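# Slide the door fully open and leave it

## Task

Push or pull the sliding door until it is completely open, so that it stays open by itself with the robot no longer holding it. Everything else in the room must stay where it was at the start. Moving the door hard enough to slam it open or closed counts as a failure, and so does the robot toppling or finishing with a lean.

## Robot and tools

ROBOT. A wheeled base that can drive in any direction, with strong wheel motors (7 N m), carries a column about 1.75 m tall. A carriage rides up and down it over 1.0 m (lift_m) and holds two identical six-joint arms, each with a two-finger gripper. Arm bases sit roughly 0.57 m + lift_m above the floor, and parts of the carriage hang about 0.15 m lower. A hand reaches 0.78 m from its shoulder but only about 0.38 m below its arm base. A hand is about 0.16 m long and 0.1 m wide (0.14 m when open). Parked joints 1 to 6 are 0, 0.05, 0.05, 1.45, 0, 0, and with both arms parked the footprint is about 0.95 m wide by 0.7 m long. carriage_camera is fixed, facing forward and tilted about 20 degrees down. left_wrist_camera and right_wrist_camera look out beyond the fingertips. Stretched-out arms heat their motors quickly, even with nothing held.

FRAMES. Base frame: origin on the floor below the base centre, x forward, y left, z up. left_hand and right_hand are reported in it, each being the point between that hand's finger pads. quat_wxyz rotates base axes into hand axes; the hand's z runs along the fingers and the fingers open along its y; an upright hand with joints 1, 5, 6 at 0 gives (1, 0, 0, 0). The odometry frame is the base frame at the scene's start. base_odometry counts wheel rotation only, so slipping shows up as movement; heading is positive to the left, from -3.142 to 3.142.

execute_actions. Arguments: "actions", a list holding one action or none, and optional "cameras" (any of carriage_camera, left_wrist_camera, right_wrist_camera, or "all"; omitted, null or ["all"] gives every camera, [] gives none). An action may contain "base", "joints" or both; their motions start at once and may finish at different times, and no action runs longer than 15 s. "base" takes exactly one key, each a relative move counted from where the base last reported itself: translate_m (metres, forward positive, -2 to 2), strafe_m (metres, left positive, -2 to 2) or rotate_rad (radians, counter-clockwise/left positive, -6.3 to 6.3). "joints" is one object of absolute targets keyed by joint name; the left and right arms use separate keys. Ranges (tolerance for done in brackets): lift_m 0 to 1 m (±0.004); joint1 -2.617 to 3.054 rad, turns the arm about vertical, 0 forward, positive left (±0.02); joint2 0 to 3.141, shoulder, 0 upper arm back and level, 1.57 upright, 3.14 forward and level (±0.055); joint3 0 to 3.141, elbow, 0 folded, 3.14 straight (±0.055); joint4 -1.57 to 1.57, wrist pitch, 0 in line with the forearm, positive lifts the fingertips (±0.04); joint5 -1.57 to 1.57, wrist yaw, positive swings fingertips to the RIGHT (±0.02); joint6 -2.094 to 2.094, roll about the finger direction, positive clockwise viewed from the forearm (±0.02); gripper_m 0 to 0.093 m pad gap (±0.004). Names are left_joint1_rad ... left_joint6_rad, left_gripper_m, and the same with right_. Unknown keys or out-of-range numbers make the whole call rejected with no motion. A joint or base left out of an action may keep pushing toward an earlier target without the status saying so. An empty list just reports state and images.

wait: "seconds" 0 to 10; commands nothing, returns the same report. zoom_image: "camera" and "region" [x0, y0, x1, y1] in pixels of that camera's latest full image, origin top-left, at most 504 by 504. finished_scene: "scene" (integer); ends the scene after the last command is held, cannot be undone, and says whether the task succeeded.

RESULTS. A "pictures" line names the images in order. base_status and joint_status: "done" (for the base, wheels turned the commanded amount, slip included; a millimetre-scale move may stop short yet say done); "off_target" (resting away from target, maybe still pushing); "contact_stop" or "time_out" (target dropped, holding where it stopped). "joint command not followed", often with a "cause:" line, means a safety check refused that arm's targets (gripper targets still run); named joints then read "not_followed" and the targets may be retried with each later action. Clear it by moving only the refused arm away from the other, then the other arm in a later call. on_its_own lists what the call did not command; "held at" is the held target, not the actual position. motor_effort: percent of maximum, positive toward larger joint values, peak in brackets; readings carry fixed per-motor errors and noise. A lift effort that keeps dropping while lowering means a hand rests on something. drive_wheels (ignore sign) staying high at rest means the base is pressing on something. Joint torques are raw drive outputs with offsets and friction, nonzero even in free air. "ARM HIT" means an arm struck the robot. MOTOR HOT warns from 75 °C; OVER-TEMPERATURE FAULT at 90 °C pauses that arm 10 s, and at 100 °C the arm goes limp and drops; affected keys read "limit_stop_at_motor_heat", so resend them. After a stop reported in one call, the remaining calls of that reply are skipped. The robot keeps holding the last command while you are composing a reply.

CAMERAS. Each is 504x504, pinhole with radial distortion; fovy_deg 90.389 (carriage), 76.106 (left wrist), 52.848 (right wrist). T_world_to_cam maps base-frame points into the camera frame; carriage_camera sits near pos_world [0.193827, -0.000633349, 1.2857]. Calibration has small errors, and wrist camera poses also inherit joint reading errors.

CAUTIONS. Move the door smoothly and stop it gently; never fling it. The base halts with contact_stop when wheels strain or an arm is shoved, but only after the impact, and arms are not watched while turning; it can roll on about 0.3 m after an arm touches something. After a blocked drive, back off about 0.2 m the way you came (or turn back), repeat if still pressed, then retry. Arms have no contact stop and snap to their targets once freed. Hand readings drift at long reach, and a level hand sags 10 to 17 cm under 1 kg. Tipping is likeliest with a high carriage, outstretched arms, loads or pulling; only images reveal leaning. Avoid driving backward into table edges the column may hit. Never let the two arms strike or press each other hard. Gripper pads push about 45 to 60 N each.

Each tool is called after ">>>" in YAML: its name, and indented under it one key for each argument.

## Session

>>> execute_actions:
  actions: []

Scene clock: 0.00 s.
Joint torques (N m, as the arm reports them, + toward a larger angle): no reading
base_odometry: x=+0.000 y=+0.000 heading=+0.000 (m, m, rad; odometry frame)
base_status: not commanded
joint_positions: lift_m=+0.302 left_joint1_rad=-0.020 left_joint2_rad=+0.042 left_joint3_rad=+0.046 left_joint4_rad=+1.479 left_joint5_rad=-0.039 left_joint6_rad=+0.006 left_gripper_m=+0.095 right_joint1_rad=+0.018 right_joint2_rad=+0.054 right_joint3_rad=+0.039 right_joint4_rad=+1.446 right_joint5_rad=+0.020 right_joint6_rad=+0.021 right_gripper_m=+0.094
joint_status: not commanded
motor_effort: lift_m=+30 drive_wheels=+3 (%)
left_hand: x=+0.2787 y=+0.3311 z=+1.3006 quat_wxyz=(+0.999, -0.019, +0.044, -0.006) (m; base frame)
right_hand: x=+0.2924 y=-0.3278 z=+1.2979 quat_wxyz=(+0.997, +0.010, +0.069, +0.019) (m; base frame)
pictures: carriage_camera, left_wrist_camera, right_wrist_camera
camera_calibration (this result's frames):
carriage_camera: T_world_to_cam=[[-0.0480079, -0.998829, 0.00591163, 0.00107208], [-0.310664, 0.00930637, -0.950474, 1.28224], [0.949307, -0.0474668, -0.310747, 0.215495], [0, 0, 0, 1]] pos_world=[0.193827, -0.000633349, 1.2857]
left_wrist_camera: T_world_to_cam=[[-0.00854236, -0.999702, 0.0228604, 0.305883], [0.73014, -0.0218561, -0.682948, 0.698483], [0.683244, 0.0108573, 0.730109, -1.02632], [0, 0, 0, 1]] pos_world=[0.19385, 0.332201, 1.21936]
right_wrist_camera: T_world_to_cam=[[0.0315593, -0.997965, -0.055411, -0.262962], [0.692856, 0.0618003, -0.718423, 0.749521], [0.720385, -0.0157189, 0.693396, -0.989676], [0, 0, 0, 1]] pos_world=[0.201937, -0.324304, 1.21014]
Images, in order (width x height): carriage_camera 504x504, left_wrist_camera 504x504, right_wrist_camera 504x504.

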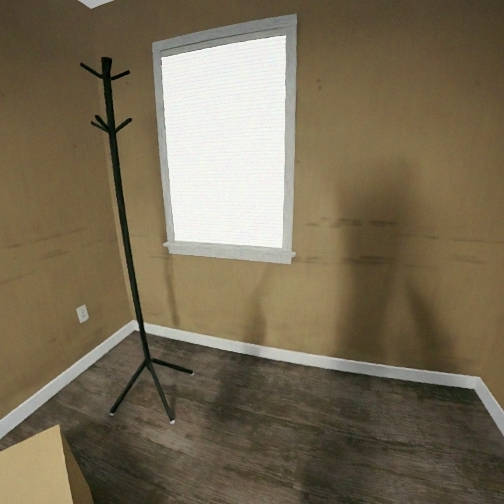

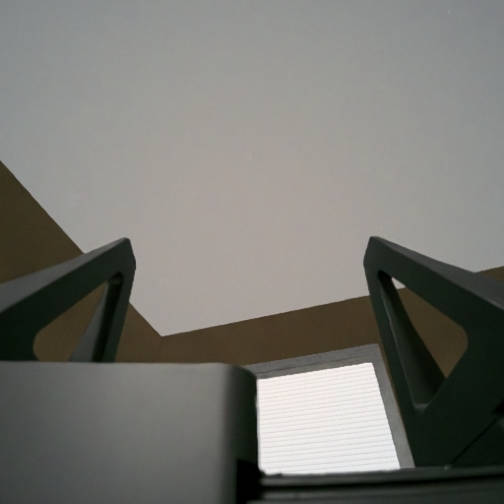

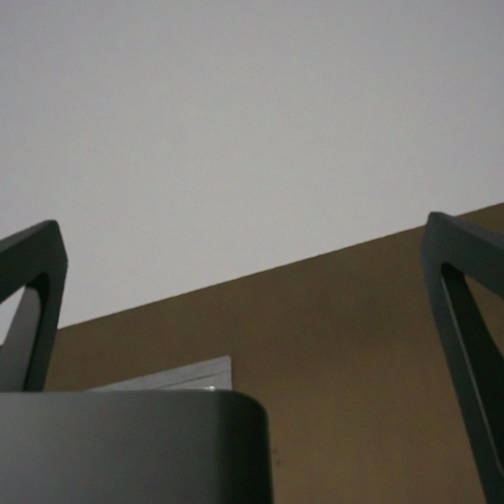

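>>> execute_actions:
  actions:
    - {"base": {"rotate_rad": -1.6}}
  cameras: ["carriage_camera"]

Scene clock: 20.23 s.
Joint torques (N m, as the arm reports them, + toward a larger angle): left_arm=[-0.36  4.33  6.61 -0.23 -0.07 -0.02] | right_arm=[-0.11  5.08  5.91 -0.17  0.06 -0.01]
base_odometry: x=+0.000 y=+0.000 heading=-1.600 (m, m, rad; odometry frame)
base_status: done
joint_positions: lift_m=+0.302 left_joint1_rad=-0.020 left_joint2_rad=+0.042 left_joint3_rad=+0.046 left_joint4_rad=+1.478 left_joint5_rad=-0.039 left_joint6_rad=+0.006 left_gripper_m=+0.095 right_joint1_rad=+0.018 right_joint2_rad=+0.054 right_joint3_rad=+0.039 right_joint4_rad=+1.446 right_joint5_rad=+0.020 right_joint6_rad=+0.021 right_gripper_m=+0.094
joint_status: not commanded
motor_effort: lift_m=+30(30) drive_wheels=+5(14) (%)
left_hand: x=+0.2789 y=+0.3311 z=+1.3006 quat_wxyz=(+0.999, -0.019, +0.045, -0.006) (m; base frame)
right_hand: x=+0.2924 y=-0.3278 z=+1.2979 quat_wxyz=(+0.997, +0.010, +0.069, +0.019) (m; base frame)
pictures: carriage_camera
camera_calibration (this result's frames):
carriage_camera: T_world_to_cam=[[-0.0480079, -0.998829, 0.00591163, 0.00107208], [-0.310664, 0.00930637, -0.950474, 1.28224], [0.949307, -0.0474668, -0.310747, 0.215495], [0, 0, 0, 1]] pos_world=[0.193827, -0.000633349, 1.2857]
Images, in order (width x height): carriage_camera 504x504.

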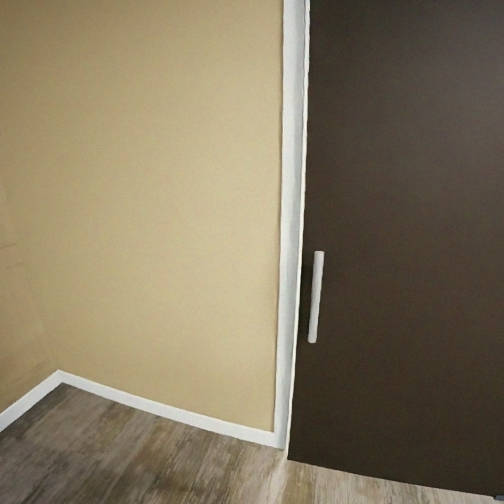

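>>> execute_actions:
  actions:
    - {"base": {"rotate_rad": -0.9}}
  cameras: ["carriage_camera"]

Scene clock: 52.40 s.
Joint torques (N m, as the arm reports them, + toward a larger angle): left_arm=[-0.36  4.26  6.63 -0.23 -0.08 -0.03] | right_arm=[-0.12  5.05  5.94 -0.16  0.05  0.  ]
base_odometry: x=+0.000 y=+0.000 heading=-2.499 (m, m, rad; odometry frame)
base_status: done
joint_positions: lift_m=+0.302 left_joint1_rad=-0.020 left_joint2_rad=+0.042 left_joint3_rad=+0.046 left_joint4_rad=+1.477 left_joint5_rad=-0.039 left_joint6_rad=+0.006 left_gripper_m=+0.095 right_joint1_rad=+0.018 right_joint2_rad=+0.054 right_joint3_rad=+0.039 right_joint4_rad=+1.446 right_joint5_rad=+0.020 right_joint6_rad=+0.021 right_gripper_m=+0.094
joint_status: not commanded
motor_effort: lift_m=+30(30) drive_wheels=+5(13) (%)
left_hand: x=+0.2790 y=+0.3311 z=+1.3006 quat_wxyz=(+0.999, -0.019, +0.045, -0.006) (m; base frame)
right_hand: x=+0.2924 y=-0.3278 z=+1.2979 quat_wxyz=(+0.997, +0.010, +0.069, +0.019) (m; base frame)
pictures: carriage_camera
camera_calibration (this result's frames):
carriage_camera: T_world_to_cam=[[-0.0480079, -0.998829, 0.00591163, 0.00107208], [-0.310664, 0.00930637, -0.950474, 1.28224], [0.949307, -0.0474668, -0.310747, 0.215495], [0, 0, 0, 1]] pos_world=[0.193827, -0.000633349, 1.2857]
Images, in order (width x height): carriage_camera 504x504.

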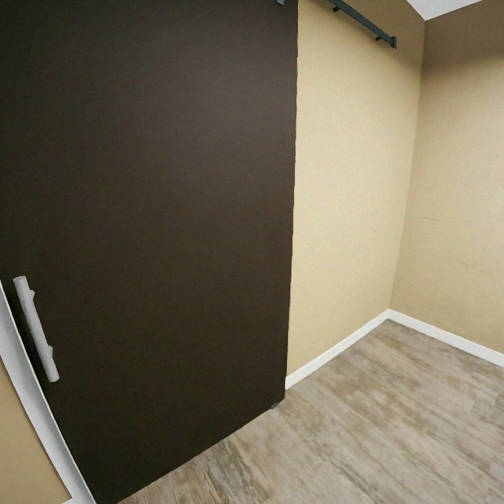

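>>> execute_actions:
  actions:
    - {"base": {"rotate_rad": 0.554}, "joints": {"left_joint2_rad": 1.0, "left_joint3_rad": 1.0, "left_joint4_rad": 0.0, "left_joint5_rad": 0.0, "left_joint1_rad": 0.0, "lift_m": 0.0}}
  cameras: []

>>> execute_actions:
  actions:
    - {"base": {"strafe_m": -0.25}}
  cameras: ["carriage_camera", "left_wrist_camera"]

Scene clock: 59.93 s.
Joint torques (N m, as the arm reports them, + toward a larger angle): left_arm=[ 0.54 -1.63 11.27  2.28 -0.05 -0.04] | right_arm=[-0.1   5.07  5.87 -0.16  0.05  0.  ]
base_odometry: x=+0.000 y=+0.000 heading=-1.946 (m, m, rad; odometry frame)
base_status: done
joint_positions: lift_m=+0.003 left_joint1_rad=-0.009 left_joint2_rad=+0.991 left_joint3_rad=+0.972 left_joint4_rad=-0.020 left_joint5_rad=-0.005 left_joint6_rad=+0.006 left_gripper_m=+0.095 right_joint1_rad=+0.018 right_joint2_rad=+0.054 right_joint3_rad=+0.039 right_joint4_rad=+1.446 right_joint5_rad=+0.020 right_joint6_rad=+0.021 right_gripper_m=+0.094
joint_status: all done
joint sent to its limit — the command would take lift_m past its lower limit, so that joint was sent only as far as its limit.
motor_effort: lift_m=+26(27) drive_wheels=+7(14) (%)
left_hand: x=+0.6232 y=+0.3225 z=+0.9510 quat_wxyz=(+0.693, +0.004, +0.720, +0.001) (m; base frame)
right_hand: x=+0.2924 y=-0.3278 z=+0.9982 quat_wxyz=(+0.997, +0.010, +0.069, +0.019) (m; base frame)
pictures: none
No camera images: the call's "cameras" was empty. Leave "cameras" out to get every camera's image.

Scene clock: 62.23 s.
Joint torques (N m, as the arm reports them, + toward a larger angle): left_arm=[ 0.52 -1.66 11.3   2.28 -0.02 -0.02] | right_arm=[-0.09  5.08  5.9  -0.15  0.06  0.  ]
base_odometry: x=-0.233 y=+0.091 heading=-1.946 (m, m, rad; odometry frame)
base_status: done
joint_positions: lift_m=+0.003 left_joint1_rad=-0.009 left_joint2_rad=+0.991 left_joint3_rad=+0.972 left_joint4_rad=-0.018 left_joint5_rad=-0.004 left_joint6_rad=+0.006 left_gripper_m=+0.095 right_joint1_rad=+0.018 right_joint2_rad=+0.054 right_joint3_rad=+0.039 right_joint4_rad=+1.446 right_joint5_rad=+0.020 right_joint6_rad=+0.021 right_gripper_m=+0.094
joint_status: not commanded
motor_effort: lift_m=+26(26) drive_wheels=-2(16) (%)
left_hand: x=+0.6232 y=+0.3223 z=+0.9514 quat_wxyz=(+0.694, +0.004, +0.720, +0.001) (m; base frame)
right_hand: x=+0.2924 y=-0.3278 z=+0.9982 quat_wxyz=(+0.997, +0.010, +0.069, +0.019) (m; base frame)
pictures: carriage_camera, left_wrist_camera
camera_calibration (this result's frames):
carriage_camera: T_world_to_cam=[[-0.0480079, -0.998829, 0.00591163, 0.00284369], [-0.310664, 0.00930637, -0.950474, 0.997404], [0.949307, -0.0474668, -0.310747, 0.12237], [0, 0, 0, 1]] pos_world=[0.193827, -0.000633349, 0.986016]
left_wrist_camera: T_world_to_cam=[[-0.0199604, -0.999763, -0.00874649, 0.345236], [-0.644276, 0.0195517, -0.764543, 1.1291], [0.764533, -0.00962541, -0.644513, 0.257114], [0, 0, 0, 1]] pos_world=[0.53777, 0.325553, 1.03198]
Images, in order (width x height): carriage_camera 504x504, left_wrist_camera 504x504.

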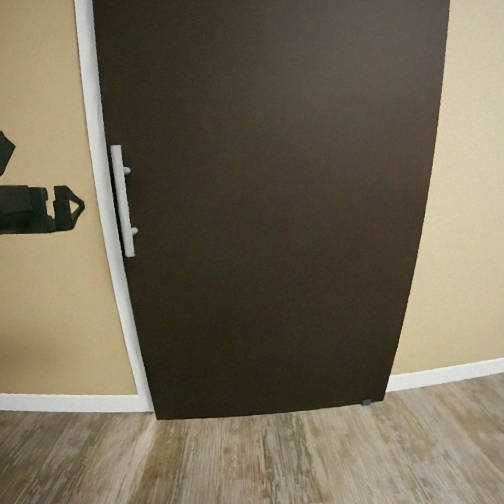

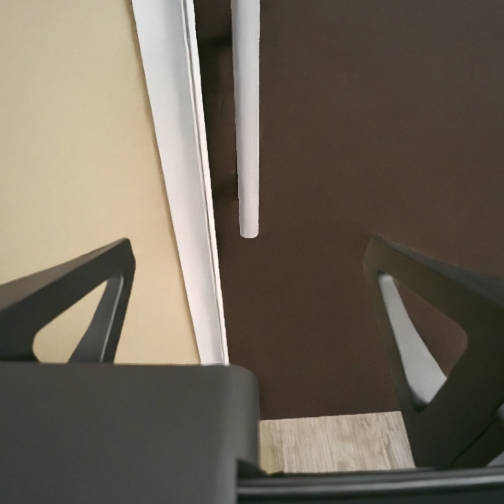

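>>> execute_actions:
  actions:
    - {"base": {"rotate_rad": -0.03}}
  cameras: []

>>> execute_actions:
  actions:
    - {"base": {"translate_m": 0.2}}
  cameras: ["carriage_camera", "left_wrist_camera"]

Scene clock: 77.00 s.
Joint torques (N m, as the arm reports them, + toward a larger angle): left_arm=[ 0.53 -1.64 11.21  2.27 -0.06 -0.02] | right_arm=[-0.11  5.05  5.89 -0.17  0.05  0.  ]
base_odometry: x=-0.233 y=+0.091 heading=-1.976 (m, m, rad; odometry frame)
base_status: done
joint_positions: lift_m=+0.003 left_joint1_rad=-0.009 left_joint2_rad=+0.991 left_joint3_rad=+0.972 left_joint4_rad=-0.016 left_joint5_rad=-0.004 left_joint6_rad=+0.006 left_gripper_m=+0.095 right_joint1_rad=+0.018 right_joint2_rad=+0.054 right_joint3_rad=+0.039 right_joint4_rad=+1.446 right_joint5_rad=+0.020 right_joint6_rad=+0.021 right_gripper_m=+0.094
joint_status: not commanded
motor_effort: lift_m=+26(26) drive_wheels=-6(8) (%)
left_hand: x=+0.6232 y=+0.3223 z=+0.9518 quat_wxyz=(+0.695, +0.004, +0.719, +0.001) (m; base frame)
right_hand: x=+0.2924 y=-0.3278 z=+0.9982 quat_wxyz=(+0.997, +0.010, +0.069, +0.019) (m; base frame)
pictures: none
No camera images: the call's "cameras" was empty. Leave "cameras" out to get every camera's image.

Scene clock: 79.07 s.
Joint torques (N m, as the arm reports them, + toward a larger angle): left_arm=[ 0.51 -1.63 11.14  2.23 -0.06 -0.04] | right_arm=[-0.11  5.05  5.87 -0.16  0.05  0.  ]
base_odometry: x=-0.312 y=-0.092 heading=-1.976 (m, m, rad; odometry frame)
base_status: done
joint_positions: lift_m=+0.003 left_joint1_rad=-0.009 left_joint2_rad=+0.991 left_joint3_rad=+0.972 left_joint4_rad=-0.014 left_joint5_rad=-0.004 left_joint6_rad=+0.006 left_gripper_m=+0.095 right_joint1_rad=+0.018 right_joint2_rad=+0.054 right_joint3_rad=+0.039 right_joint4_rad=+1.446 right_joint5_rad=+0.020 right_joint6_rad=+0.021 right_gripper_m=+0.094
joint_status: not commanded
motor_effort: lift_m=+26(26) drive_wheels=-5(11) (%)
left_hand: x=+0.6232 y=+0.3223 z=+0.9524 quat_wxyz=(+0.696, +0.004, +0.718, +0.001) (m; base frame)
right_hand: x=+0.2925 y=-0.3278 z=+0.9982 quat_wxyz=(+0.997, +0.010, +0.070, +0.019) (m; base frame)
pictures: carriage_camera, left_wrist_camera
camera_calibration (this result's frames):
carriage_camera: T_world_to_cam=[[-0.0480079, -0.998829, 0.00591163, 0.00284369], [-0.310664, 0.00930637, -0.950474, 0.997404], [0.949307, -0.0474668, -0.310747, 0.12237], [0, 0, 0, 1]] pos_world=[0.193827, -0.000633349, 0.986016]
left_wrist_camera: T_world_to_cam=[[-0.0199236, -0.999763, -0.00879216, 0.345266], [-0.641062, 0.0195226, -0.767241, 1.13048], [0.76723, -0.00964986, -0.641299, 0.253017], [0, 0, 0, 1]] pos_world=[0.537468, 0.325556, 1.03265]
Images, in order (width x height): carriage_camera 504x504, left_wrist_camera 504x504.

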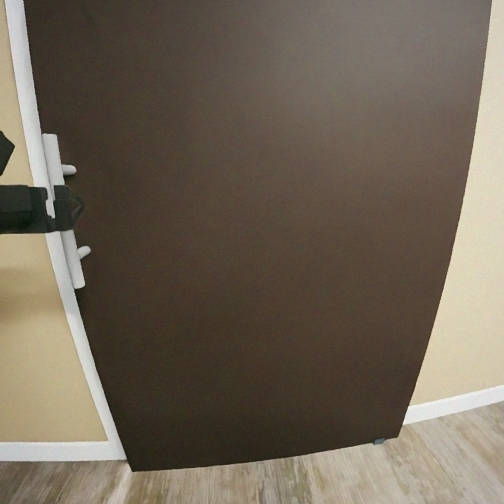

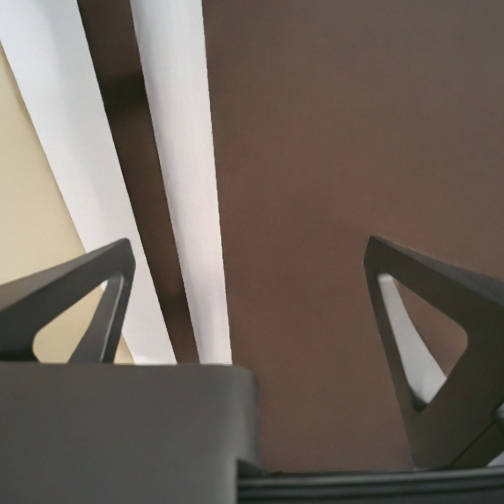

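>>> execute_actions:
  actions:
    - {"base": {"translate_m": 0.05}}
  cameras: []

>>> execute_actions:
  actions:
    - {"joints": {"left_gripper_m": 0.0}}
  cameras: ["carriage_camera", "left_wrist_camera"]

Scene clock: 86.40 s.
Joint torques (N m, as the arm reports them, + toward a larger angle): left_arm=[ 0.55 -1.44 11.3   2.24 -0.06 -0.03] | right_arm=[-0.09  5.07  5.89 -0.16  0.06  0.  ]
base_odometry: x=-0.332 y=-0.138 heading=-1.977 (m, m, rad; odometry frame)
base_status: done
joint_positions: lift_m=+0.003 left_joint1_rad=-0.009 left_joint2_rad=+0.991 left_joint3_rad=+0.972 left_joint4_rad=-0.013 left_joint5_rad=-0.004 left_joint6_rad=+0.006 left_gripper_m=+0.095 right_joint1_rad=+0.018 right_joint2_rad=+0.054 right_joint3_rad=+0.039 right_joint4_rad=+1.447 right_joint5_rad=+0.020 right_joint6_rad=+0.021 right_gripper_m=+0.094
joint_status: not commanded
motor_effort: lift_m=+26(26) drive_wheels=-5(10) (%)
left_hand: x=+0.6232 y=+0.3223 z=+0.9526 quat_wxyz=(+0.696, +0.004, +0.718, +0.001) (m; base frame)
right_hand: x=+0.2923 y=-0.3278 z=+0.9982 quat_wxyz=(+0.997, +0.010, +0.069, +0.019) (m; base frame)
pictures: none
No camera images: the call's "cameras" was empty. Leave "cameras" out to get every camera's image.

Scene clock: 87.13 s.
Joint torques (N m, as the arm reports them, + toward a larger angle): left_arm=[-2.82 -1.66 11.2   2.23  0.69 -0.01] | right_arm=[-0.09  5.06  5.88 -0.17  0.05  0.  ]
base_odometry: x=-0.332 y=-0.138 heading=-1.977 (m, m, rad; odometry frame)
base_status: not commanded
joint_positions: lift_m=+0.003 left_joint1_rad=+0.026 left_joint2_rad=+0.992 left_joint3_rad=+0.972 left_joint4_rad=-0.010 left_joint5_rad=-0.089 left_joint6_rad=+0.005 left_gripper_m=+0.024 right_joint1_rad=+0.018 right_joint2_rad=+0.054 right_joint3_rad=+0.039 right_joint4_rad=+1.447 right_joint5_rad=+0.020 right_joint6_rad=+0.021 right_gripper_m=+0.094
joint_status: left_gripper_m off_target (ended at +0.024, target +0.000)
motor_effort: lift_m=+26(26) drive_wheels=+3(5) (%)
left_hand: x=+0.6223 y=+0.3500 z=+0.9529 quat_wxyz=(+0.695, -0.039, +0.717, +0.043) (m; base frame)
right_hand: x=+0.2923 y=-0.3278 z=+0.9982 quat_wxyz=(+0.997, +0.010, +0.069, +0.019) (m; base frame)
pictures: carriage_camera, left_wrist_camera
camera_calibration (this result's frames):
carriage_camera: T_world_to_cam=[[-0.0480079, -0.998829, 0.00591163, 0.00284369], [-0.310664, 0.00930637, -0.950474, 0.997404], [0.949307, -0.0474668, -0.310747, 0.12237], [0, 0, 0, 1]] pos_world=[0.193827, -0.000633349, 0.986016]
left_wrist_camera: T_world_to_cam=[[0.10045, -0.994885, -0.0106217, 0.297981], [-0.63708, -0.0561166, -0.768752, 1.15517], [0.764224, 0.0839884, -0.639459, 0.221603], [0, 0, 0, 1]] pos_world=[0.536652, 0.34267, 1.03291]
Images, in order (width x height): carriage_camera 504x504, left_wrist_camera 504x504.

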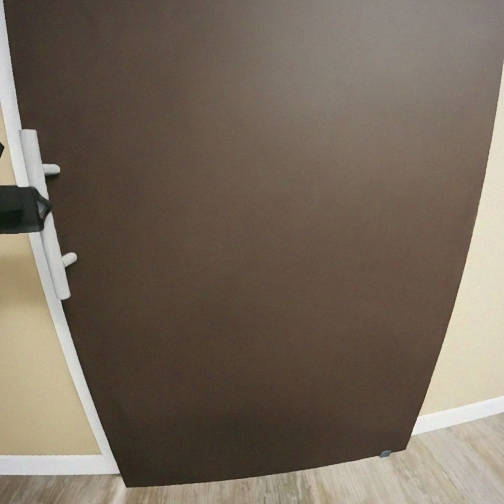

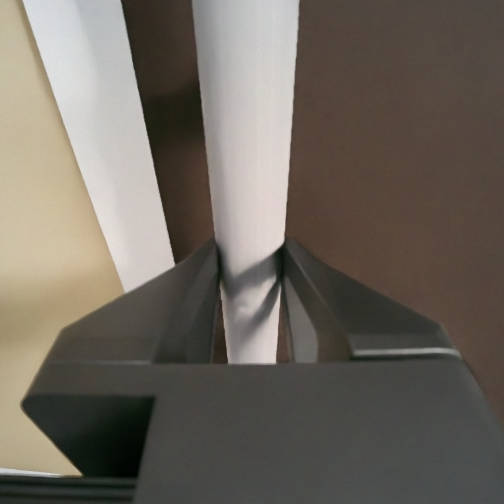

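Gripped it. I'll slide right, sending a fresh arm target so the drive isn't stopped.

>>> execute_actions:
  actions:
    - {"base": {"strafe_m": -0.6}, "joints": {"left_joint5_rad": 0.03, "left_joint1_rad": -0.03}}
  cameras: ["carriage_camera", "right_wrist_camera"]

Scene clock: 94.90 s.
Joint torques (N m, as the arm reports them, + toward a larger angle): left_arm=[-0.95 -3.05 10.21  2.14 -0.02  0.  ] | right_arm=[-0.11  5.13  5.9  -0.16  0.05  0.01]
base_odometry: x=-0.883 y=+0.099 heading=-1.977 (m, m, rad; odometry frame)
base_status: done
joint_positions: lift_m=+0.003 left_joint1_rad=-0.024 left_joint2_rad=+1.005 left_joint3_rad=+0.983 left_joint4_rad=-0.002 left_joint5_rad=+0.022 left_joint6_rad=+0.004 left_gripper_m=+0.001 right_joint1_rad=+0.018 right_joint2_rad=+0.054 right_joint3_rad=+0.039 right_joint4_rad=+1.447 right_joint5_rad=+0.020 right_joint6_rad=+0.021 right_gripper_m=+0.094
joint_status: all done
on_its_own: left_gripper_m moved -0.023 to your old target +0.000
motor_effort: lift_m=+26(26) drive_wheels=-2(21) (%)
left_hand: x=+0.6265 y=+0.3123 z=+0.9553 quat_wxyz=(+0.698, +0.017, +0.716, -0.015) (m; base frame)
right_hand: x=+0.2923 y=-0.3278 z=+0.9982 quat_wxyz=(+0.997, +0.010, +0.069, +0.019) (m; base frame)
pictures: carriage_camera, right_wrist_camera
camera_calibration (this result's frames):
carriage_camera: T_world_to_cam=[[-0.0480079, -0.998829, 0.00591163, 0.00284369], [-0.310664, 0.00930637, -0.950474, 0.997403], [0.949307, -0.0474668, -0.310747, 0.12237], [0, 0, 0, 1]] pos_world=[0.193827, -0.000633349, 0.986016]
right_wrist_camera: T_world_to_cam=[[0.0315804, -0.997964, -0.0554056, -0.279577], [0.69313, 0.0618051, -0.718158, 0.533954], [0.720121, -0.0157236, 0.693671, -0.782018], [0, 0, 0, 1]] pos_world=[0.201877, -0.324305, 0.910437]
Images, in order (width x height): carriage_camera 504x504, right_wrist_camera 504x504.

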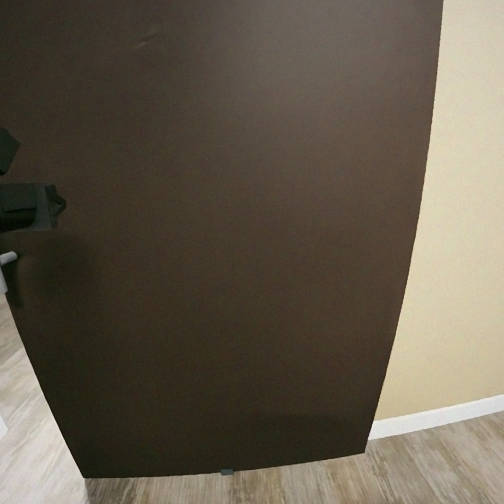

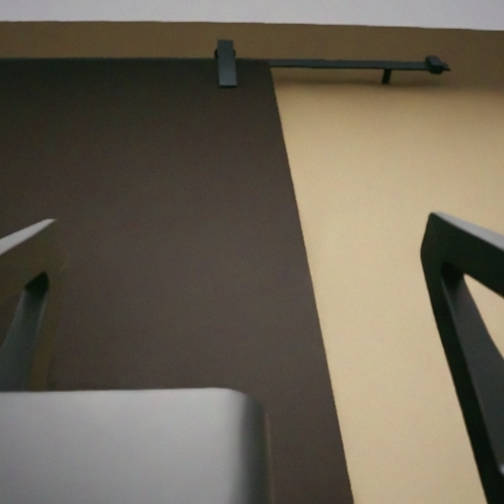

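>>> execute_actions:
  actions:
    - {"base": {"translate_m": -0.12}, "joints": {"left_gripper_m": 0.093, "left_joint5_rad": 0.0, "left_joint1_rad": 0.0}}
  cameras: []

>>> execute_actions:
  actions:
    - {"base": {"rotate_rad": -0.05}}
  cameras: []

>>> execute_actions:
  actions:
    - {"base": {"strafe_m": 0.19}}
  cameras: ["carriage_camera", "left_wrist_camera"]

Scene clock: 120.30 s.
Joint torques (N m, as the arm reports them, + toward a larger angle): left_arm=[ 0.43 -3.08 10.21  2.21 -0.14  0.  ] | right_arm=[-0.1   5.09  5.86 -0.17  0.06  0.  ]
base_odometry: x=-0.836 y=+0.209 heading=-1.977 (m, m, rad; odometry frame)
base_status: done
joint_positions: lift_m=+0.003 left_joint1_rad=-0.008 left_joint2_rad=+1.005 left_joint3_rad=+0.983 left_joint4_rad=-0.007 left_joint5_rad=+0.004 left_joint6_rad=+0.004 left_gripper_m=+0.093 right_joint1_rad=+0.018 right_joint2_rad=+0.054 right_joint3_rad=+0.039 right_joint4_rad=+1.447 right_joint5_rad=+0.020 right_joint6_rad=+0.021 right_gripper_m=+0.094
joint_status: all done
motor_effort: lift_m=+26(26) drive_wheels=-2(9) (%)
left_hand: x=+0.6267 y=+0.3212 z=+0.9541 quat_wxyz=(+0.696, +0.006, +0.718, -0.003) (m; base frame)
right_hand: x=+0.2923 y=-0.3278 z=+0.9982 quat_wxyz=(+0.997, +0.010, +0.069, +0.019) (m; base frame)
pictures: none
No camera images: the call's "cameras" was empty. Leave "cameras" out to get every camera's image.

Scene clock: 121.10 s.
Joint torques (N m, as the arm reports them, + toward a larger angle): left_arm=[ 0.42 -3.04 10.3   2.22 -0.14  0.  ] | right_arm=[-0.08  5.09  5.89 -0.17  0.05 -0.01]
base_odometry: x=-0.836 y=+0.209 heading=-2.026 (m, m, rad; odometry frame)
base_status: done
joint_positions: lift_m=+0.003 left_joint1_rad=-0.008 left_joint2_rad=+1.005 left_joint3_rad=+0.983 left_joint4_rad=-0.007 left_joint5_rad=+0.004 left_joint6_rad=+0.004 left_gripper_m=+0.093 right_joint1_rad=+0.018 right_joint2_rad=+0.054 right_joint3_rad=+0.039 right_joint4_rad=+1.447 right_joint5_rad=+0.020 right_joint6_rad=+0.021 right_gripper_m=+0.094
joint_status: not commanded
motor_effort: lift_m=+26(26) drive_wheels=-6(6) (%)
left_hand: x=+0.6267 y=+0.3213 z=+0.9540 quat_wxyz=(+0.696, +0.006, +0.718, -0.003) (m; base frame)
right_hand: x=+0.2923 y=-0.3278 z=+0.9982 quat_wxyz=(+0.997, +0.010, +0.069, +0.019) (m; base frame)
pictures: none
No camera images: the call's "cameras" was empty. Leave "cameras" out to get every camera's image.

Scene clock: 123.20 s.
Joint torques (N m, as the arm reports them, + toward a larger angle): left_arm=[ 0.45 -3.04 10.28  2.19 -0.15 -0.01] | right_arm=[-0.11  5.09  5.9  -0.17  0.05  0.  ]
base_odometry: x=-0.665 y=+0.126 heading=-2.026 (m, m, rad; odometry frame)
base_status: done
joint_positions: lift_m=+0.003 left_joint1_rad=-0.008 left_joint2_rad=+1.005 left_joint3_rad=+0.983 left_joint4_rad=-0.007 left_joint5_rad=+0.004 left_joint6_rad=+0.004 left_gripper_m=+0.093 right_joint1_rad=+0.018 right_joint2_rad=+0.054 right_joint3_rad=+0.039 right_joint4_rad=+1.447 right_joint5_rad=+0.020 right_joint6_rad=+0.021 right_gripper_m=+0.094
joint_status: not commanded
motor_effort: lift_m=+26(26) drive_wheels=-3(9) (%)
left_hand: x=+0.6267 y=+0.3213 z=+0.9540 quat_wxyz=(+0.696, +0.006, +0.718, -0.003) (m; base frame)
right_hand: x=+0.2923 y=-0.3278 z=+0.9982 quat_wxyz=(+0.997, +0.010, +0.069, +0.019) (m; base frame)
pictures: carriage_camera, left_wrist_camera
camera_calibration (this result's frames):
carriage_camera: T_world_to_cam=[[-0.0480079, -0.998829, 0.00591163, 0.00284369], [-0.310664, 0.00930637, -0.950474, 0.997403], [0.949307, -0.0474668, -0.310747, 0.12237], [0, 0, 0, 1]] pos_world=[0.193827, -0.000633349, 0.986016]
left_wrist_camera: T_world_to_cam=[[-0.027065, -0.999616, -0.00589482, 0.345964], [-0.639175, 0.0218393, -0.768751, 1.13346], [0.768585, -0.0170384, -0.639521, 0.251211], [0, 0, 0, 1]] pos_world=[0.540769, 0.325357, 1.03405]
Images, in order (width x height): carriage_camera 504x504, left_wrist_camera 504x504.

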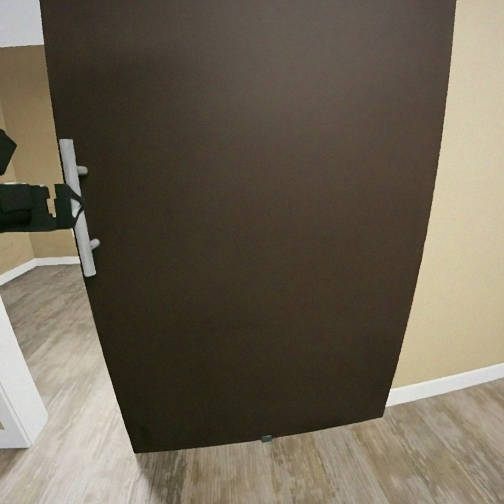

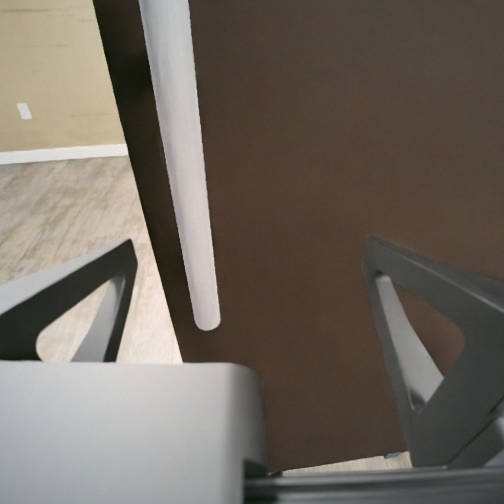

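>>> execute_actions:
  actions:
    - {"base": {"rotate_rad": 0.105}}
  cameras: []

>>> execute_actions:
  actions:
    - {"base": {"strafe_m": -0.03}}
  cameras: []

>>> execute_actions:
  actions:
    - {"base": {"translate_m": 0.12}}
  cameras: ["carriage_camera", "left_wrist_camera"]

Scene clock: 152.57 s.
Joint torques (N m, as the arm reports them, + toward a larger angle): left_arm=[ 0.45 -3.12 10.24  2.2  -0.13  0.01] | right_arm=[-0.11  5.06  5.91 -0.18  0.06  0.  ]
base_odometry: x=-0.665 y=+0.125 heading=-1.921 (m, m, rad; odometry frame)
base_status: done
joint_positions: lift_m=+0.003 left_joint1_rad=-0.008 left_joint2_rad=+1.005 left_joint3_rad=+0.983 left_joint4_rad=-0.009 left_joint5_rad=+0.004 left_joint6_rad=+0.004 left_gripper_m=+0.093 right_joint1_rad=+0.018 right_joint2_rad=+0.054 right_joint3_rad=+0.039 right_joint4_rad=+1.447 right_joint5_rad=+0.020 right_joint6_rad=+0.021 right_gripper_m=+0.094
joint_status: not commanded
motor_effort: lift_m=+26(26) drive_wheels=-4(8) (%)
left_hand: x=+0.6267 y=+0.3213 z=+0.9535 quat_wxyz=(+0.696, +0.006, +0.718, -0.003) (m; base frame)
right_hand: x=+0.2923 y=-0.3278 z=+0.9982 quat_wxyz=(+0.997, +0.010, +0.069, +0.019) (m; base frame)
pictures: none
No camera images: the call's "cameras" was empty. Leave "cameras" out to get every camera's image.

Scene clock: 153.53 s.
Joint torques (N m, as the arm reports them, + toward a larger angle): left_arm=[ 0.4  -3.   10.22  2.21 -0.11 -0.01] | right_arm=[-0.11  5.1   5.89 -0.17  0.05  0.  ]
base_odometry: x=-0.693 y=+0.136 heading=-1.921 (m, m, rad; odometry frame)
base_status: done
joint_positions: lift_m=+0.003 left_joint1_rad=-0.008 left_joint2_rad=+1.005 left_joint3_rad=+0.983 left_joint4_rad=-0.009 left_joint5_rad=+0.004 left_joint6_rad=+0.004 left_gripper_m=+0.093 right_joint1_rad=+0.018 right_joint2_rad=+0.054 right_joint3_rad=+0.039 right_joint4_rad=+1.447 right_joint5_rad=+0.020 right_joint6_rad=+0.021 right_gripper_m=+0.094
joint_status: not commanded
motor_effort: lift_m=+26(26) drive_wheels=-2(13) (%)
left_hand: x=+0.6267 y=+0.3213 z=+0.9535 quat_wxyz=(+0.696, +0.006, +0.718, -0.003) (m; base frame)
right_hand: x=+0.2923 y=-0.3278 z=+0.9982 quat_wxyz=(+0.997, +0.010, +0.069, +0.019) (m; base frame)
pictures: none
No camera images: the call's "cameras" was empty. Leave "cameras" out to get every camera's image.

Scene clock: 155.20 s.
Joint torques (N m, as the arm reports them, + toward a larger angle): left_arm=[ 0.38 -3.08 10.27  2.23 -0.11  0.  ] | right_arm=[-0.1   5.13  5.87 -0.16  0.06  0.  ]
base_odometry: x=-0.734 y=+0.023 heading=-1.921 (m, m, rad; odometry frame)
base_status: done
joint_positions: lift_m=+0.003 left_joint1_rad=-0.008 left_joint2_rad=+1.005 left_joint3_rad=+0.983 left_joint4_rad=-0.010 left_joint5_rad=+0.004 left_joint6_rad=+0.004 left_gripper_m=+0.093 right_joint1_rad=+0.018 right_joint2_rad=+0.054 right_joint3_rad=+0.039 right_joint4_rad=+1.447 right_joint5_rad=+0.020 right_joint6_rad=+0.021 right_gripper_m=+0.094
joint_status: not commanded
motor_effort: lift_m=+26(26) drive_wheels=-8(13) (%)
left_hand: x=+0.6267 y=+0.3213 z=+0.9532 quat_wxyz=(+0.695, +0.006, +0.719, -0.003) (m; base frame)
right_hand: x=+0.2923 y=-0.3278 z=+0.9982 quat_wxyz=(+0.997, +0.010, +0.069, +0.019) (m; base frame)
pictures: carriage_camera, left_wrist_camera
camera_calibration (this result's frames):
carriage_camera: T_world_to_cam=[[-0.0480079, -0.998829, 0.00591163, 0.00284369], [-0.310664, 0.00930637, -0.950474, 0.997403], [0.949307, -0.0474668, -0.310747, 0.12237], [0, 0, 0, 1]] pos_world=[0.193827, -0.000633349, 0.986016]
left_wrist_camera: T_world_to_cam=[[-0.0270829, -0.999616, -0.00583635, 0.345914], [-0.641518, 0.0218578, -0.766796, 1.13247], [0.76663, -0.0170229, -0.641864, 0.254204], [0, 0, 0, 1]] pos_world=[0.540989, 0.325355, 1.03356]
Images, in order (width x height): carriage_camera 504x504, left_wrist_camera 504x504.

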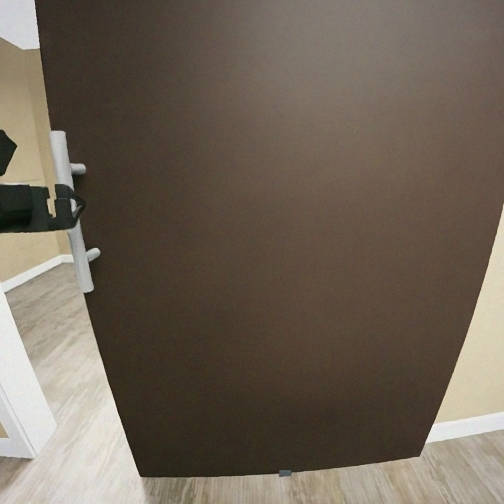

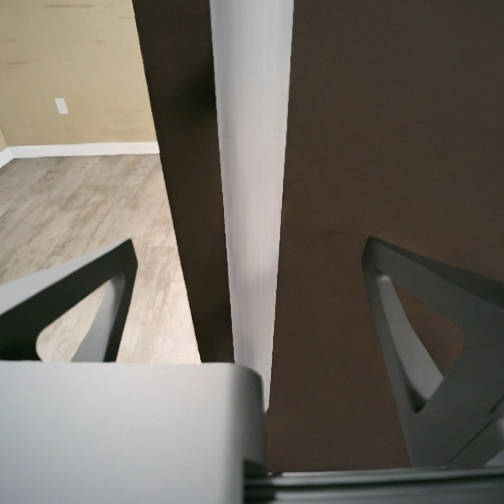

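>>> execute_actions:
  actions:
    - {"base": {"translate_m": 0.06}}
  cameras: []

>>> execute_actions:
  actions:
    - {"joints": {"left_gripper_m": 0.0}}
  cameras: ["left_wrist_camera"]

Scene clock: 169.37 s.
Joint torques (N m, as the arm reports them, + toward a larger angle): left_arm=[ 0.5  -3.06 10.22  2.22 -0.12 -0.01] | right_arm=[-0.09  5.11  5.91 -0.18  0.05  0.  ]
base_odometry: x=-0.755 y=-0.033 heading=-1.922 (m, m, rad; odometry frame)
base_status: done
joint_positions: lift_m=+0.003 left_joint1_rad=-0.008 left_joint2_rad=+1.005 left_joint3_rad=+0.983 left_joint4_rad=-0.012 left_joint5_rad=+0.004 left_joint6_rad=+0.004 left_gripper_m=+0.093 right_joint1_rad=+0.018 right_joint2_rad=+0.054 right_joint3_rad=+0.039 right_joint4_rad=+1.447 right_joint5_rad=+0.020 right_joint6_rad=+0.021 right_gripper_m=+0.094
joint_status: not commanded
motor_effort: lift_m=+26(26) drive_wheels=-5(12) (%)
left_hand: x=+0.6266 y=+0.3213 z=+0.9530 quat_wxyz=(+0.695, +0.006, +0.719, -0.003) (m; base frame)
right_hand: x=+0.2922 y=-0.3278 z=+0.9983 quat_wxyz=(+0.997, +0.010, +0.069, +0.019) (m; base frame)
pictures: none
No camera images: the call's "cameras" was empty. Leave "cameras" out to get every camera's image.

Scene clock: 170.10 s.
Joint torques (N m, as the arm reports them, + toward a larger angle): left_arm=[ 0.51 -3.04 10.29  2.24 -0.19  0.04] | right_arm=[-0.12  5.06  5.89 -0.18  0.05 -0.01]
base_odometry: x=-0.755 y=-0.033 heading=-1.922 (m, m, rad; odometry frame)
base_status: not commanded
joint_positions: lift_m=+0.003 left_joint1_rad=-0.009 left_joint2_rad=+1.005 left_joint3_rad=+0.983 left_joint4_rad=-0.012 left_joint5_rad=+0.012 left_joint6_rad=-0.001 left_gripper_m=+0.022 right_joint1_rad=+0.018 right_joint2_rad=+0.054 right_joint3_rad=+0.039 right_joint4_rad=+1.447 right_joint5_rad=+0.020 right_joint6_rad=+0.021 right_gripper_m=+0.094
joint_status: left_gripper_m off_target (ended at +0.022, target +0.000)
motor_effort: lift_m=+26(26) drive_wheels=-5(5) (%)
left_hand: x=+0.6266 y=+0.3197 z=+0.9530 quat_wxyz=(+0.695, +0.007, +0.719, -0.008) (m; base frame)
right_hand: x=+0.2922 y=-0.3278 z=+0.9983 quat_wxyz=(+0.997, +0.010, +0.069, +0.019) (m; base frame)
pictures: left_wrist_camera
camera_calibration (this result's frames):
left_wrist_camera: T_world_to_cam=[[-0.0353162, -0.999376, -0.000977598, 0.344771], [-0.642267, 0.023446, -0.766122, 1.13159], [0.765667, -0.0264286, -0.642694, 0.258424], [0, 0, 0, 1]] pos_world=[0.541091, 0.324854, 1.03336]
Images, in order (width x height): left_wrist_camera 504x504.

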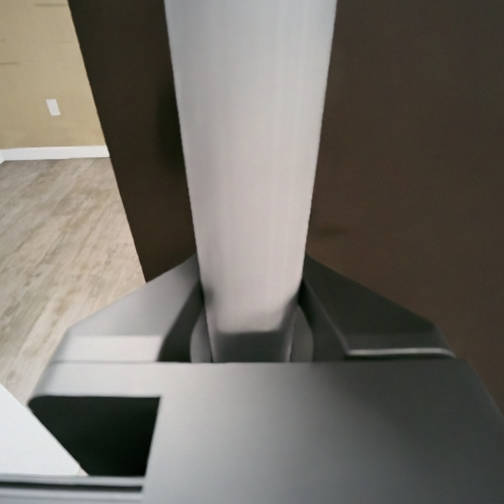

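>>> execute_actions:
  actions:
    - {"base": {"strafe_m": -0.35}, "joints": {"left_joint5_rad": 0.03, "left_joint1_rad": -0.03}}
  cameras: ["carriage_camera", "right_wrist_camera"]

Scene clock: 178.00 s.
Joint torques (N m, as the arm reports them, + toward a larger angle): left_arm=[ 3.22 -4.32 10.28  2.01 -1.03  0.02] | right_arm=[-0.09  5.06  5.89 -0.17  0.06  0.  ]
base_odometry: x=-1.084 y=+0.087 heading=-1.922 (m, m, rad; odometry frame)
base_status: done
joint_positions: lift_m=+0.003 left_joint1_rad=-0.069 left_joint2_rad=+1.020 left_joint3_rad=+0.983 left_joint4_rad=+0.008 left_joint5_rad=+0.138 left_joint6_rad=+0.000 left_gripper_m=+0.021 right_joint1_rad=+0.018 right_joint2_rad=+0.054 right_joint3_rad=+0.039 right_joint4_rad=+1.447 right_joint5_rad=+0.020 right_joint6_rad=+0.021 right_gripper_m=+0.094
joint_status: left_joint1_rad off_target (ended at -0.069, target -0.030); left_joint5_rad off_target (ended at +0.138, target +0.030)
motor_effort: lift_m=+26(26) drive_wheels=-4(20) (%)
left_hand: x=+0.6267 y=+0.2757 z=+0.9526 quat_wxyz=(+0.693, +0.073, +0.714, -0.073) (m; base frame)
right_hand: x=+0.2922 y=-0.3278 z=+0.9983 quat_wxyz=(+0.997, +0.010, +0.069, +0.019) (m; base frame)
pictures: carriage_camera, right_wrist_camera
camera_calibration (this result's frames):
carriage_camera: T_world_to_cam=[[-0.0480079, -0.998829, 0.00591163, 0.00284369], [-0.310664, 0.00930637, -0.950474, 0.997403], [0.949307, -0.0474668, -0.310747, 0.12237], [0, 0, 0, 1]] pos_world=[0.193827, -0.000633349, 0.986015]
right_wrist_camera: T_world_to_cam=[[0.0316015, -0.997964, -0.0554003, -0.279586], [0.693404, 0.0618099, -0.717893, 0.533685], [0.719856, -0.0157282, 0.693945, -0.782159], [0, 0, 0, 1]] pos_world=[0.201818, -0.324306, 0.910415]
Images, in order (width x height): carriage_camera 504x504, right_wrist_camera 504x504.

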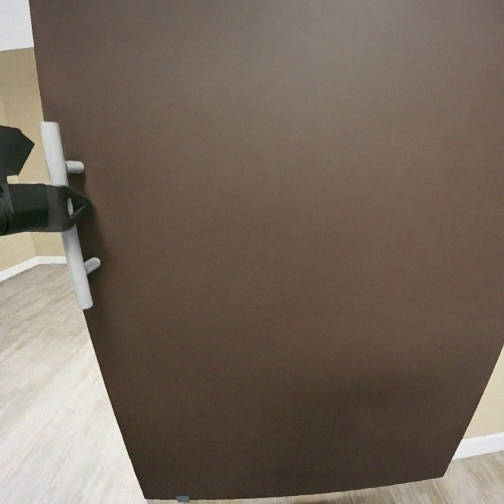

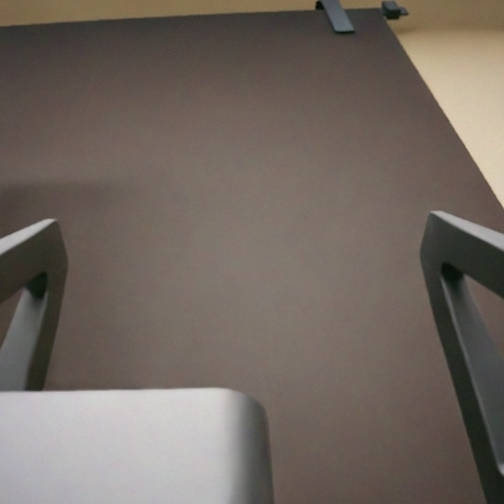

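>>> execute_actions:
  actions:
    - {"base": {"strafe_m": -0.1}, "joints": {"left_joint5_rad": 0.0, "left_joint1_rad": -0.06}}
  cameras: ["right_wrist_camera"]

Scene clock: 184.93 s.
Joint torques (N m, as the arm reports them, + toward a larger angle): left_arm=[-0.95 -4.88 10.24  1.97  0.28  0.1 ] | right_arm=[-0.1   5.08  5.87 -0.17  0.05  0.  ]
base_odometry: x=-1.178 y=+0.121 heading=-1.922 (m, m, rad; odometry frame)
base_status: done
joint_positions: lift_m=+0.003 left_joint1_rad=-0.054 left_joint2_rad=+1.024 left_joint3_rad=+0.983 left_joint4_rad=+0.016 left_joint5_rad=-0.044 left_joint6_rad=-0.006 left_gripper_m=+0.020 right_joint1_rad=+0.018 right_joint2_rad=+0.054 right_joint3_rad=+0.039 right_joint4_rad=+1.447 right_joint5_rad=+0.020 right_joint6_rad=+0.021 right_gripper_m=+0.094
joint_status: left_joint5_rad off_target (ended at -0.044, target +0.000); the others done
motor_effort: lift_m=+26(26) drive_wheels=-2(13) (%)
left_hand: x=+0.6316 y=+0.3121 z=+0.9532 quat_wxyz=(+0.698, +0.002, +0.716, -0.005) (m; base frame)
right_hand: x=+0.2922 y=-0.3278 z=+0.9983 quat_wxyz=(+0.997, +0.010, +0.069, +0.019) (m; base frame)
pictures: right_wrist_camera
camera_calibration (this result's frames):
right_wrist_camera: T_world_to_cam=[[0.0316015, -0.997964, -0.0554003, -0.279586], [0.693404, 0.0618099, -0.717893, 0.533685], [0.719856, -0.0157282, 0.693945, -0.782159], [0, 0, 0, 1]] pos_world=[0.201818, -0.324306, 0.910415]
Images, in order (width x height): right_wrist_camera 504x504.

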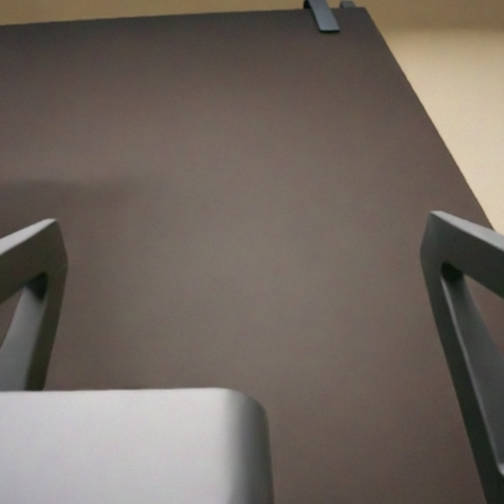

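>>> execute_actions:
  actions:
    - {"base": {"strafe_m": -0.06}, "joints": {"left_joint5_rad": 0.02, "left_joint1_rad": -0.07}}
  cameras: ["right_wrist_camera"]

Scene clock: 190.17 s.
Joint torques (N m, as the arm reports them, + toward a larger angle): left_arm=[-5.19 -5.42 10.25  1.89  1.29  0.1 ] | right_arm=[-0.12  5.06  5.87 -0.18  0.06  0.  ]
base_odometry: x=-1.234 y=+0.142 heading=-1.921 (m, m, rad; odometry frame)
base_status: done
joint_positions: lift_m=+0.003 left_joint1_rad=-0.020 left_joint2_rad=+1.030 left_joint3_rad=+0.983 left_joint4_rad=+0.025 left_joint5_rad=-0.139 left_joint6_rad=-0.006 left_gripper_m=+0.020 right_joint1_rad=+0.018 right_joint2_rad=+0.054 right_joint3_rad=+0.039 right_joint4_rad=+1.447 right_joint5_rad=+0.020 right_joint6_rad=+0.021 right_gripper_m=+0.094
joint_status: left_joint1_rad off_target (ended at -0.020, target -0.070); left_joint5_rad off_target (ended at -0.138, target +0.020)
motor_effort: lift_m=+26(26) drive_wheels=+5(15) (%)
left_hand: x=+0.6322 y=+0.3413 z=+0.9533 quat_wxyz=(+0.698, -0.044, +0.714, +0.040) (m; base frame)
right_hand: x=+0.2922 y=-0.3278 z=+0.9983 quat_wxyz=(+0.997, +0.010, +0.069, +0.019) (m; base frame)
pictures: right_wrist_camera
camera_calibration (this result's frames):
right_wrist_camera: T_world_to_cam=[[0.0316015, -0.997964, -0.0554003, -0.279586], [0.693404, 0.0618099, -0.717893, 0.533685], [0.719856, -0.0157282, 0.693945, -0.782159], [0, 0, 0, 1]] pos_world=[0.201818, -0.324306, 0.910415]
Images, in order (width x height): right_wrist_camera 504x504.

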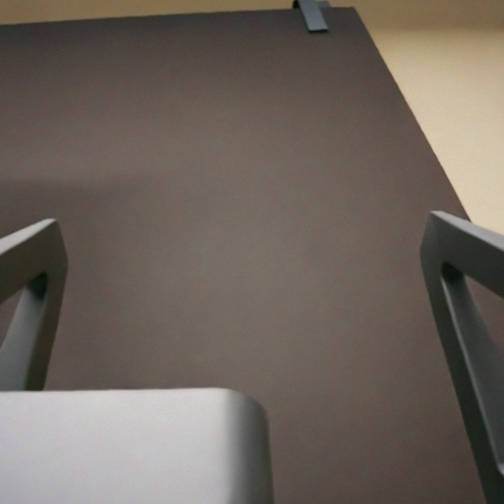

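The door is against its stop, since the arm is being held back. I'll release and back away.

>>> execute_actions:
  actions:
    - {"joints": {"left_gripper_m": 0.093, "left_joint5_rad": -0.1, "left_joint1_rad": -0.02}}
  cameras: []

>>> execute_actions:
  actions:
    - {"base": {"translate_m": -0.3}}
  cameras: ["carriage_camera", "right_wrist_camera"]

Scene clock: 195.57 s.
Joint torques (N m, as the arm reports them, + toward a larger angle): left_arm=[-0.64 -4.37 10.27  2.13  0.02  0.09] | right_arm=[-0.12  5.07  5.88 -0.17  0.05  0.  ]
base_odometry: x=-1.234 y=+0.142 heading=-1.922 (m, m, rad; odometry frame)
base_status: not commanded
joint_positions: lift_m=+0.003 left_joint1_rad=-0.017 left_joint2_rad=+1.020 left_joint3_rad=+0.983 left_joint4_rad=+0.000 left_joint5_rad=-0.111 left_joint6_rad=-0.002 left_gripper_m=+0.093 right_joint1_rad=+0.018 right_joint2_rad=+0.054 right_joint3_rad=+0.039 right_joint4_rad=+1.447 right_joint5_rad=+0.020 right_joint6_rad=+0.021 right_gripper_m=+0.094
joint_status: all done
motor_effort: lift_m=+26(26) drive_wheels=+1(5) (%)
left_hand: x=+0.6298 y=+0.3377 z=+0.9507 quat_wxyz=(+0.693, -0.033, +0.719, +0.033) (m; base frame)
right_hand: x=+0.2922 y=-0.3278 z=+0.9983 quat_wxyz=(+0.997, +0.010, +0.069, +0.019) (m; base frame)
pictures: none
No camera images: the call's "cameras" was empty. Leave "cameras" out to get every camera's image.

Scene clock: 198.10 s.
Joint torques (N m, as the arm reports them, + toward a larger angle): left_arm=[-0.73 -4.24 10.15  2.2  -0.01  0.05] | right_arm=[-0.11  5.07  5.88 -0.18  0.05  0.  ]
base_odometry: x=-1.131 y=+0.424 heading=-1.922 (m, m, rad; odometry frame)
base_status: done
joint_positions: lift_m=+0.003 left_joint1_rad=-0.017 left_joint2_rad=+1.017 left_joint3_rad=+0.983 left_joint4_rad=-0.005 left_joint5_rad=-0.109 left_joint6_rad=-0.002 left_gripper_m=+0.093 right_joint1_rad=+0.018 right_joint2_rad=+0.054 right_joint3_rad=+0.039 right_joint4_rad=+1.447 right_joint5_rad=+0.020 right_joint6_rad=+0.021 right_gripper_m=+0.094
joint_status: not commanded
motor_effort: lift_m=+26(26) drive_wheels=-2(10) (%)
left_hand: x=+0.6291 y=+0.3374 z=+0.9503 quat_wxyz=(+0.692, -0.033, +0.720, +0.033) (m; base frame)
right_hand: x=+0.2922 y=-0.3278 z=+0.9983 quat_wxyz=(+0.997, +0.010, +0.069, +0.019) (m; base frame)
pictures: carriage_camera, right_wrist_camera
camera_calibration (this result's frames):
carriage_camera: T_world_to_cam=[[-0.0480079, -0.998829, 0.00591163, 0.00284369], [-0.310664, 0.00930637, -0.950474, 0.997403], [0.949307, -0.0474668, -0.310747, 0.12237], [0, 0, 0, 1]] pos_world=[0.193827, -0.000633349, 0.986015]
right_wrist_camera: T_world_to_cam=[[0.0316015, -0.997964, -0.0554003, -0.279586], [0.693404, 0.0618099, -0.717893, 0.533685], [0.719856, -0.0157282, 0.693945, -0.782159], [0, 0, 0, 1]] pos_world=[0.201818, -0.324306, 0.910415]
Images, in order (width x height): carriage_camera 504x504, right_wrist_camera 504x504.

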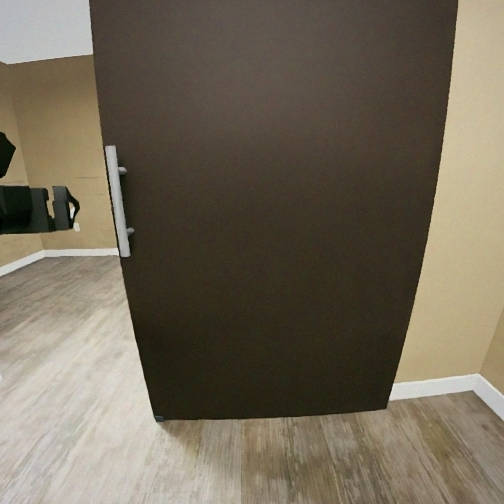

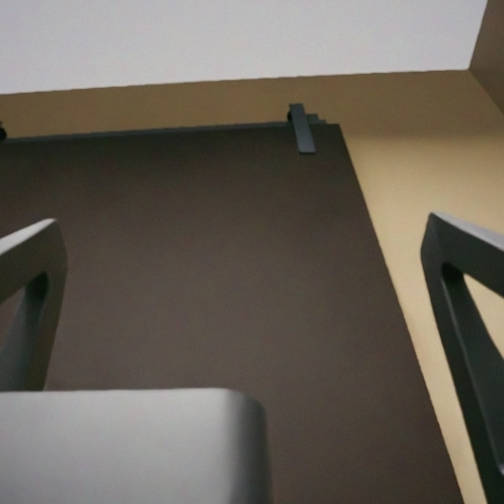

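The door is fully open with its hanger at the rail stop, and the robot is clear of it.

>>> finished_scene:
  scene: 2

The scene is finished: the task was done.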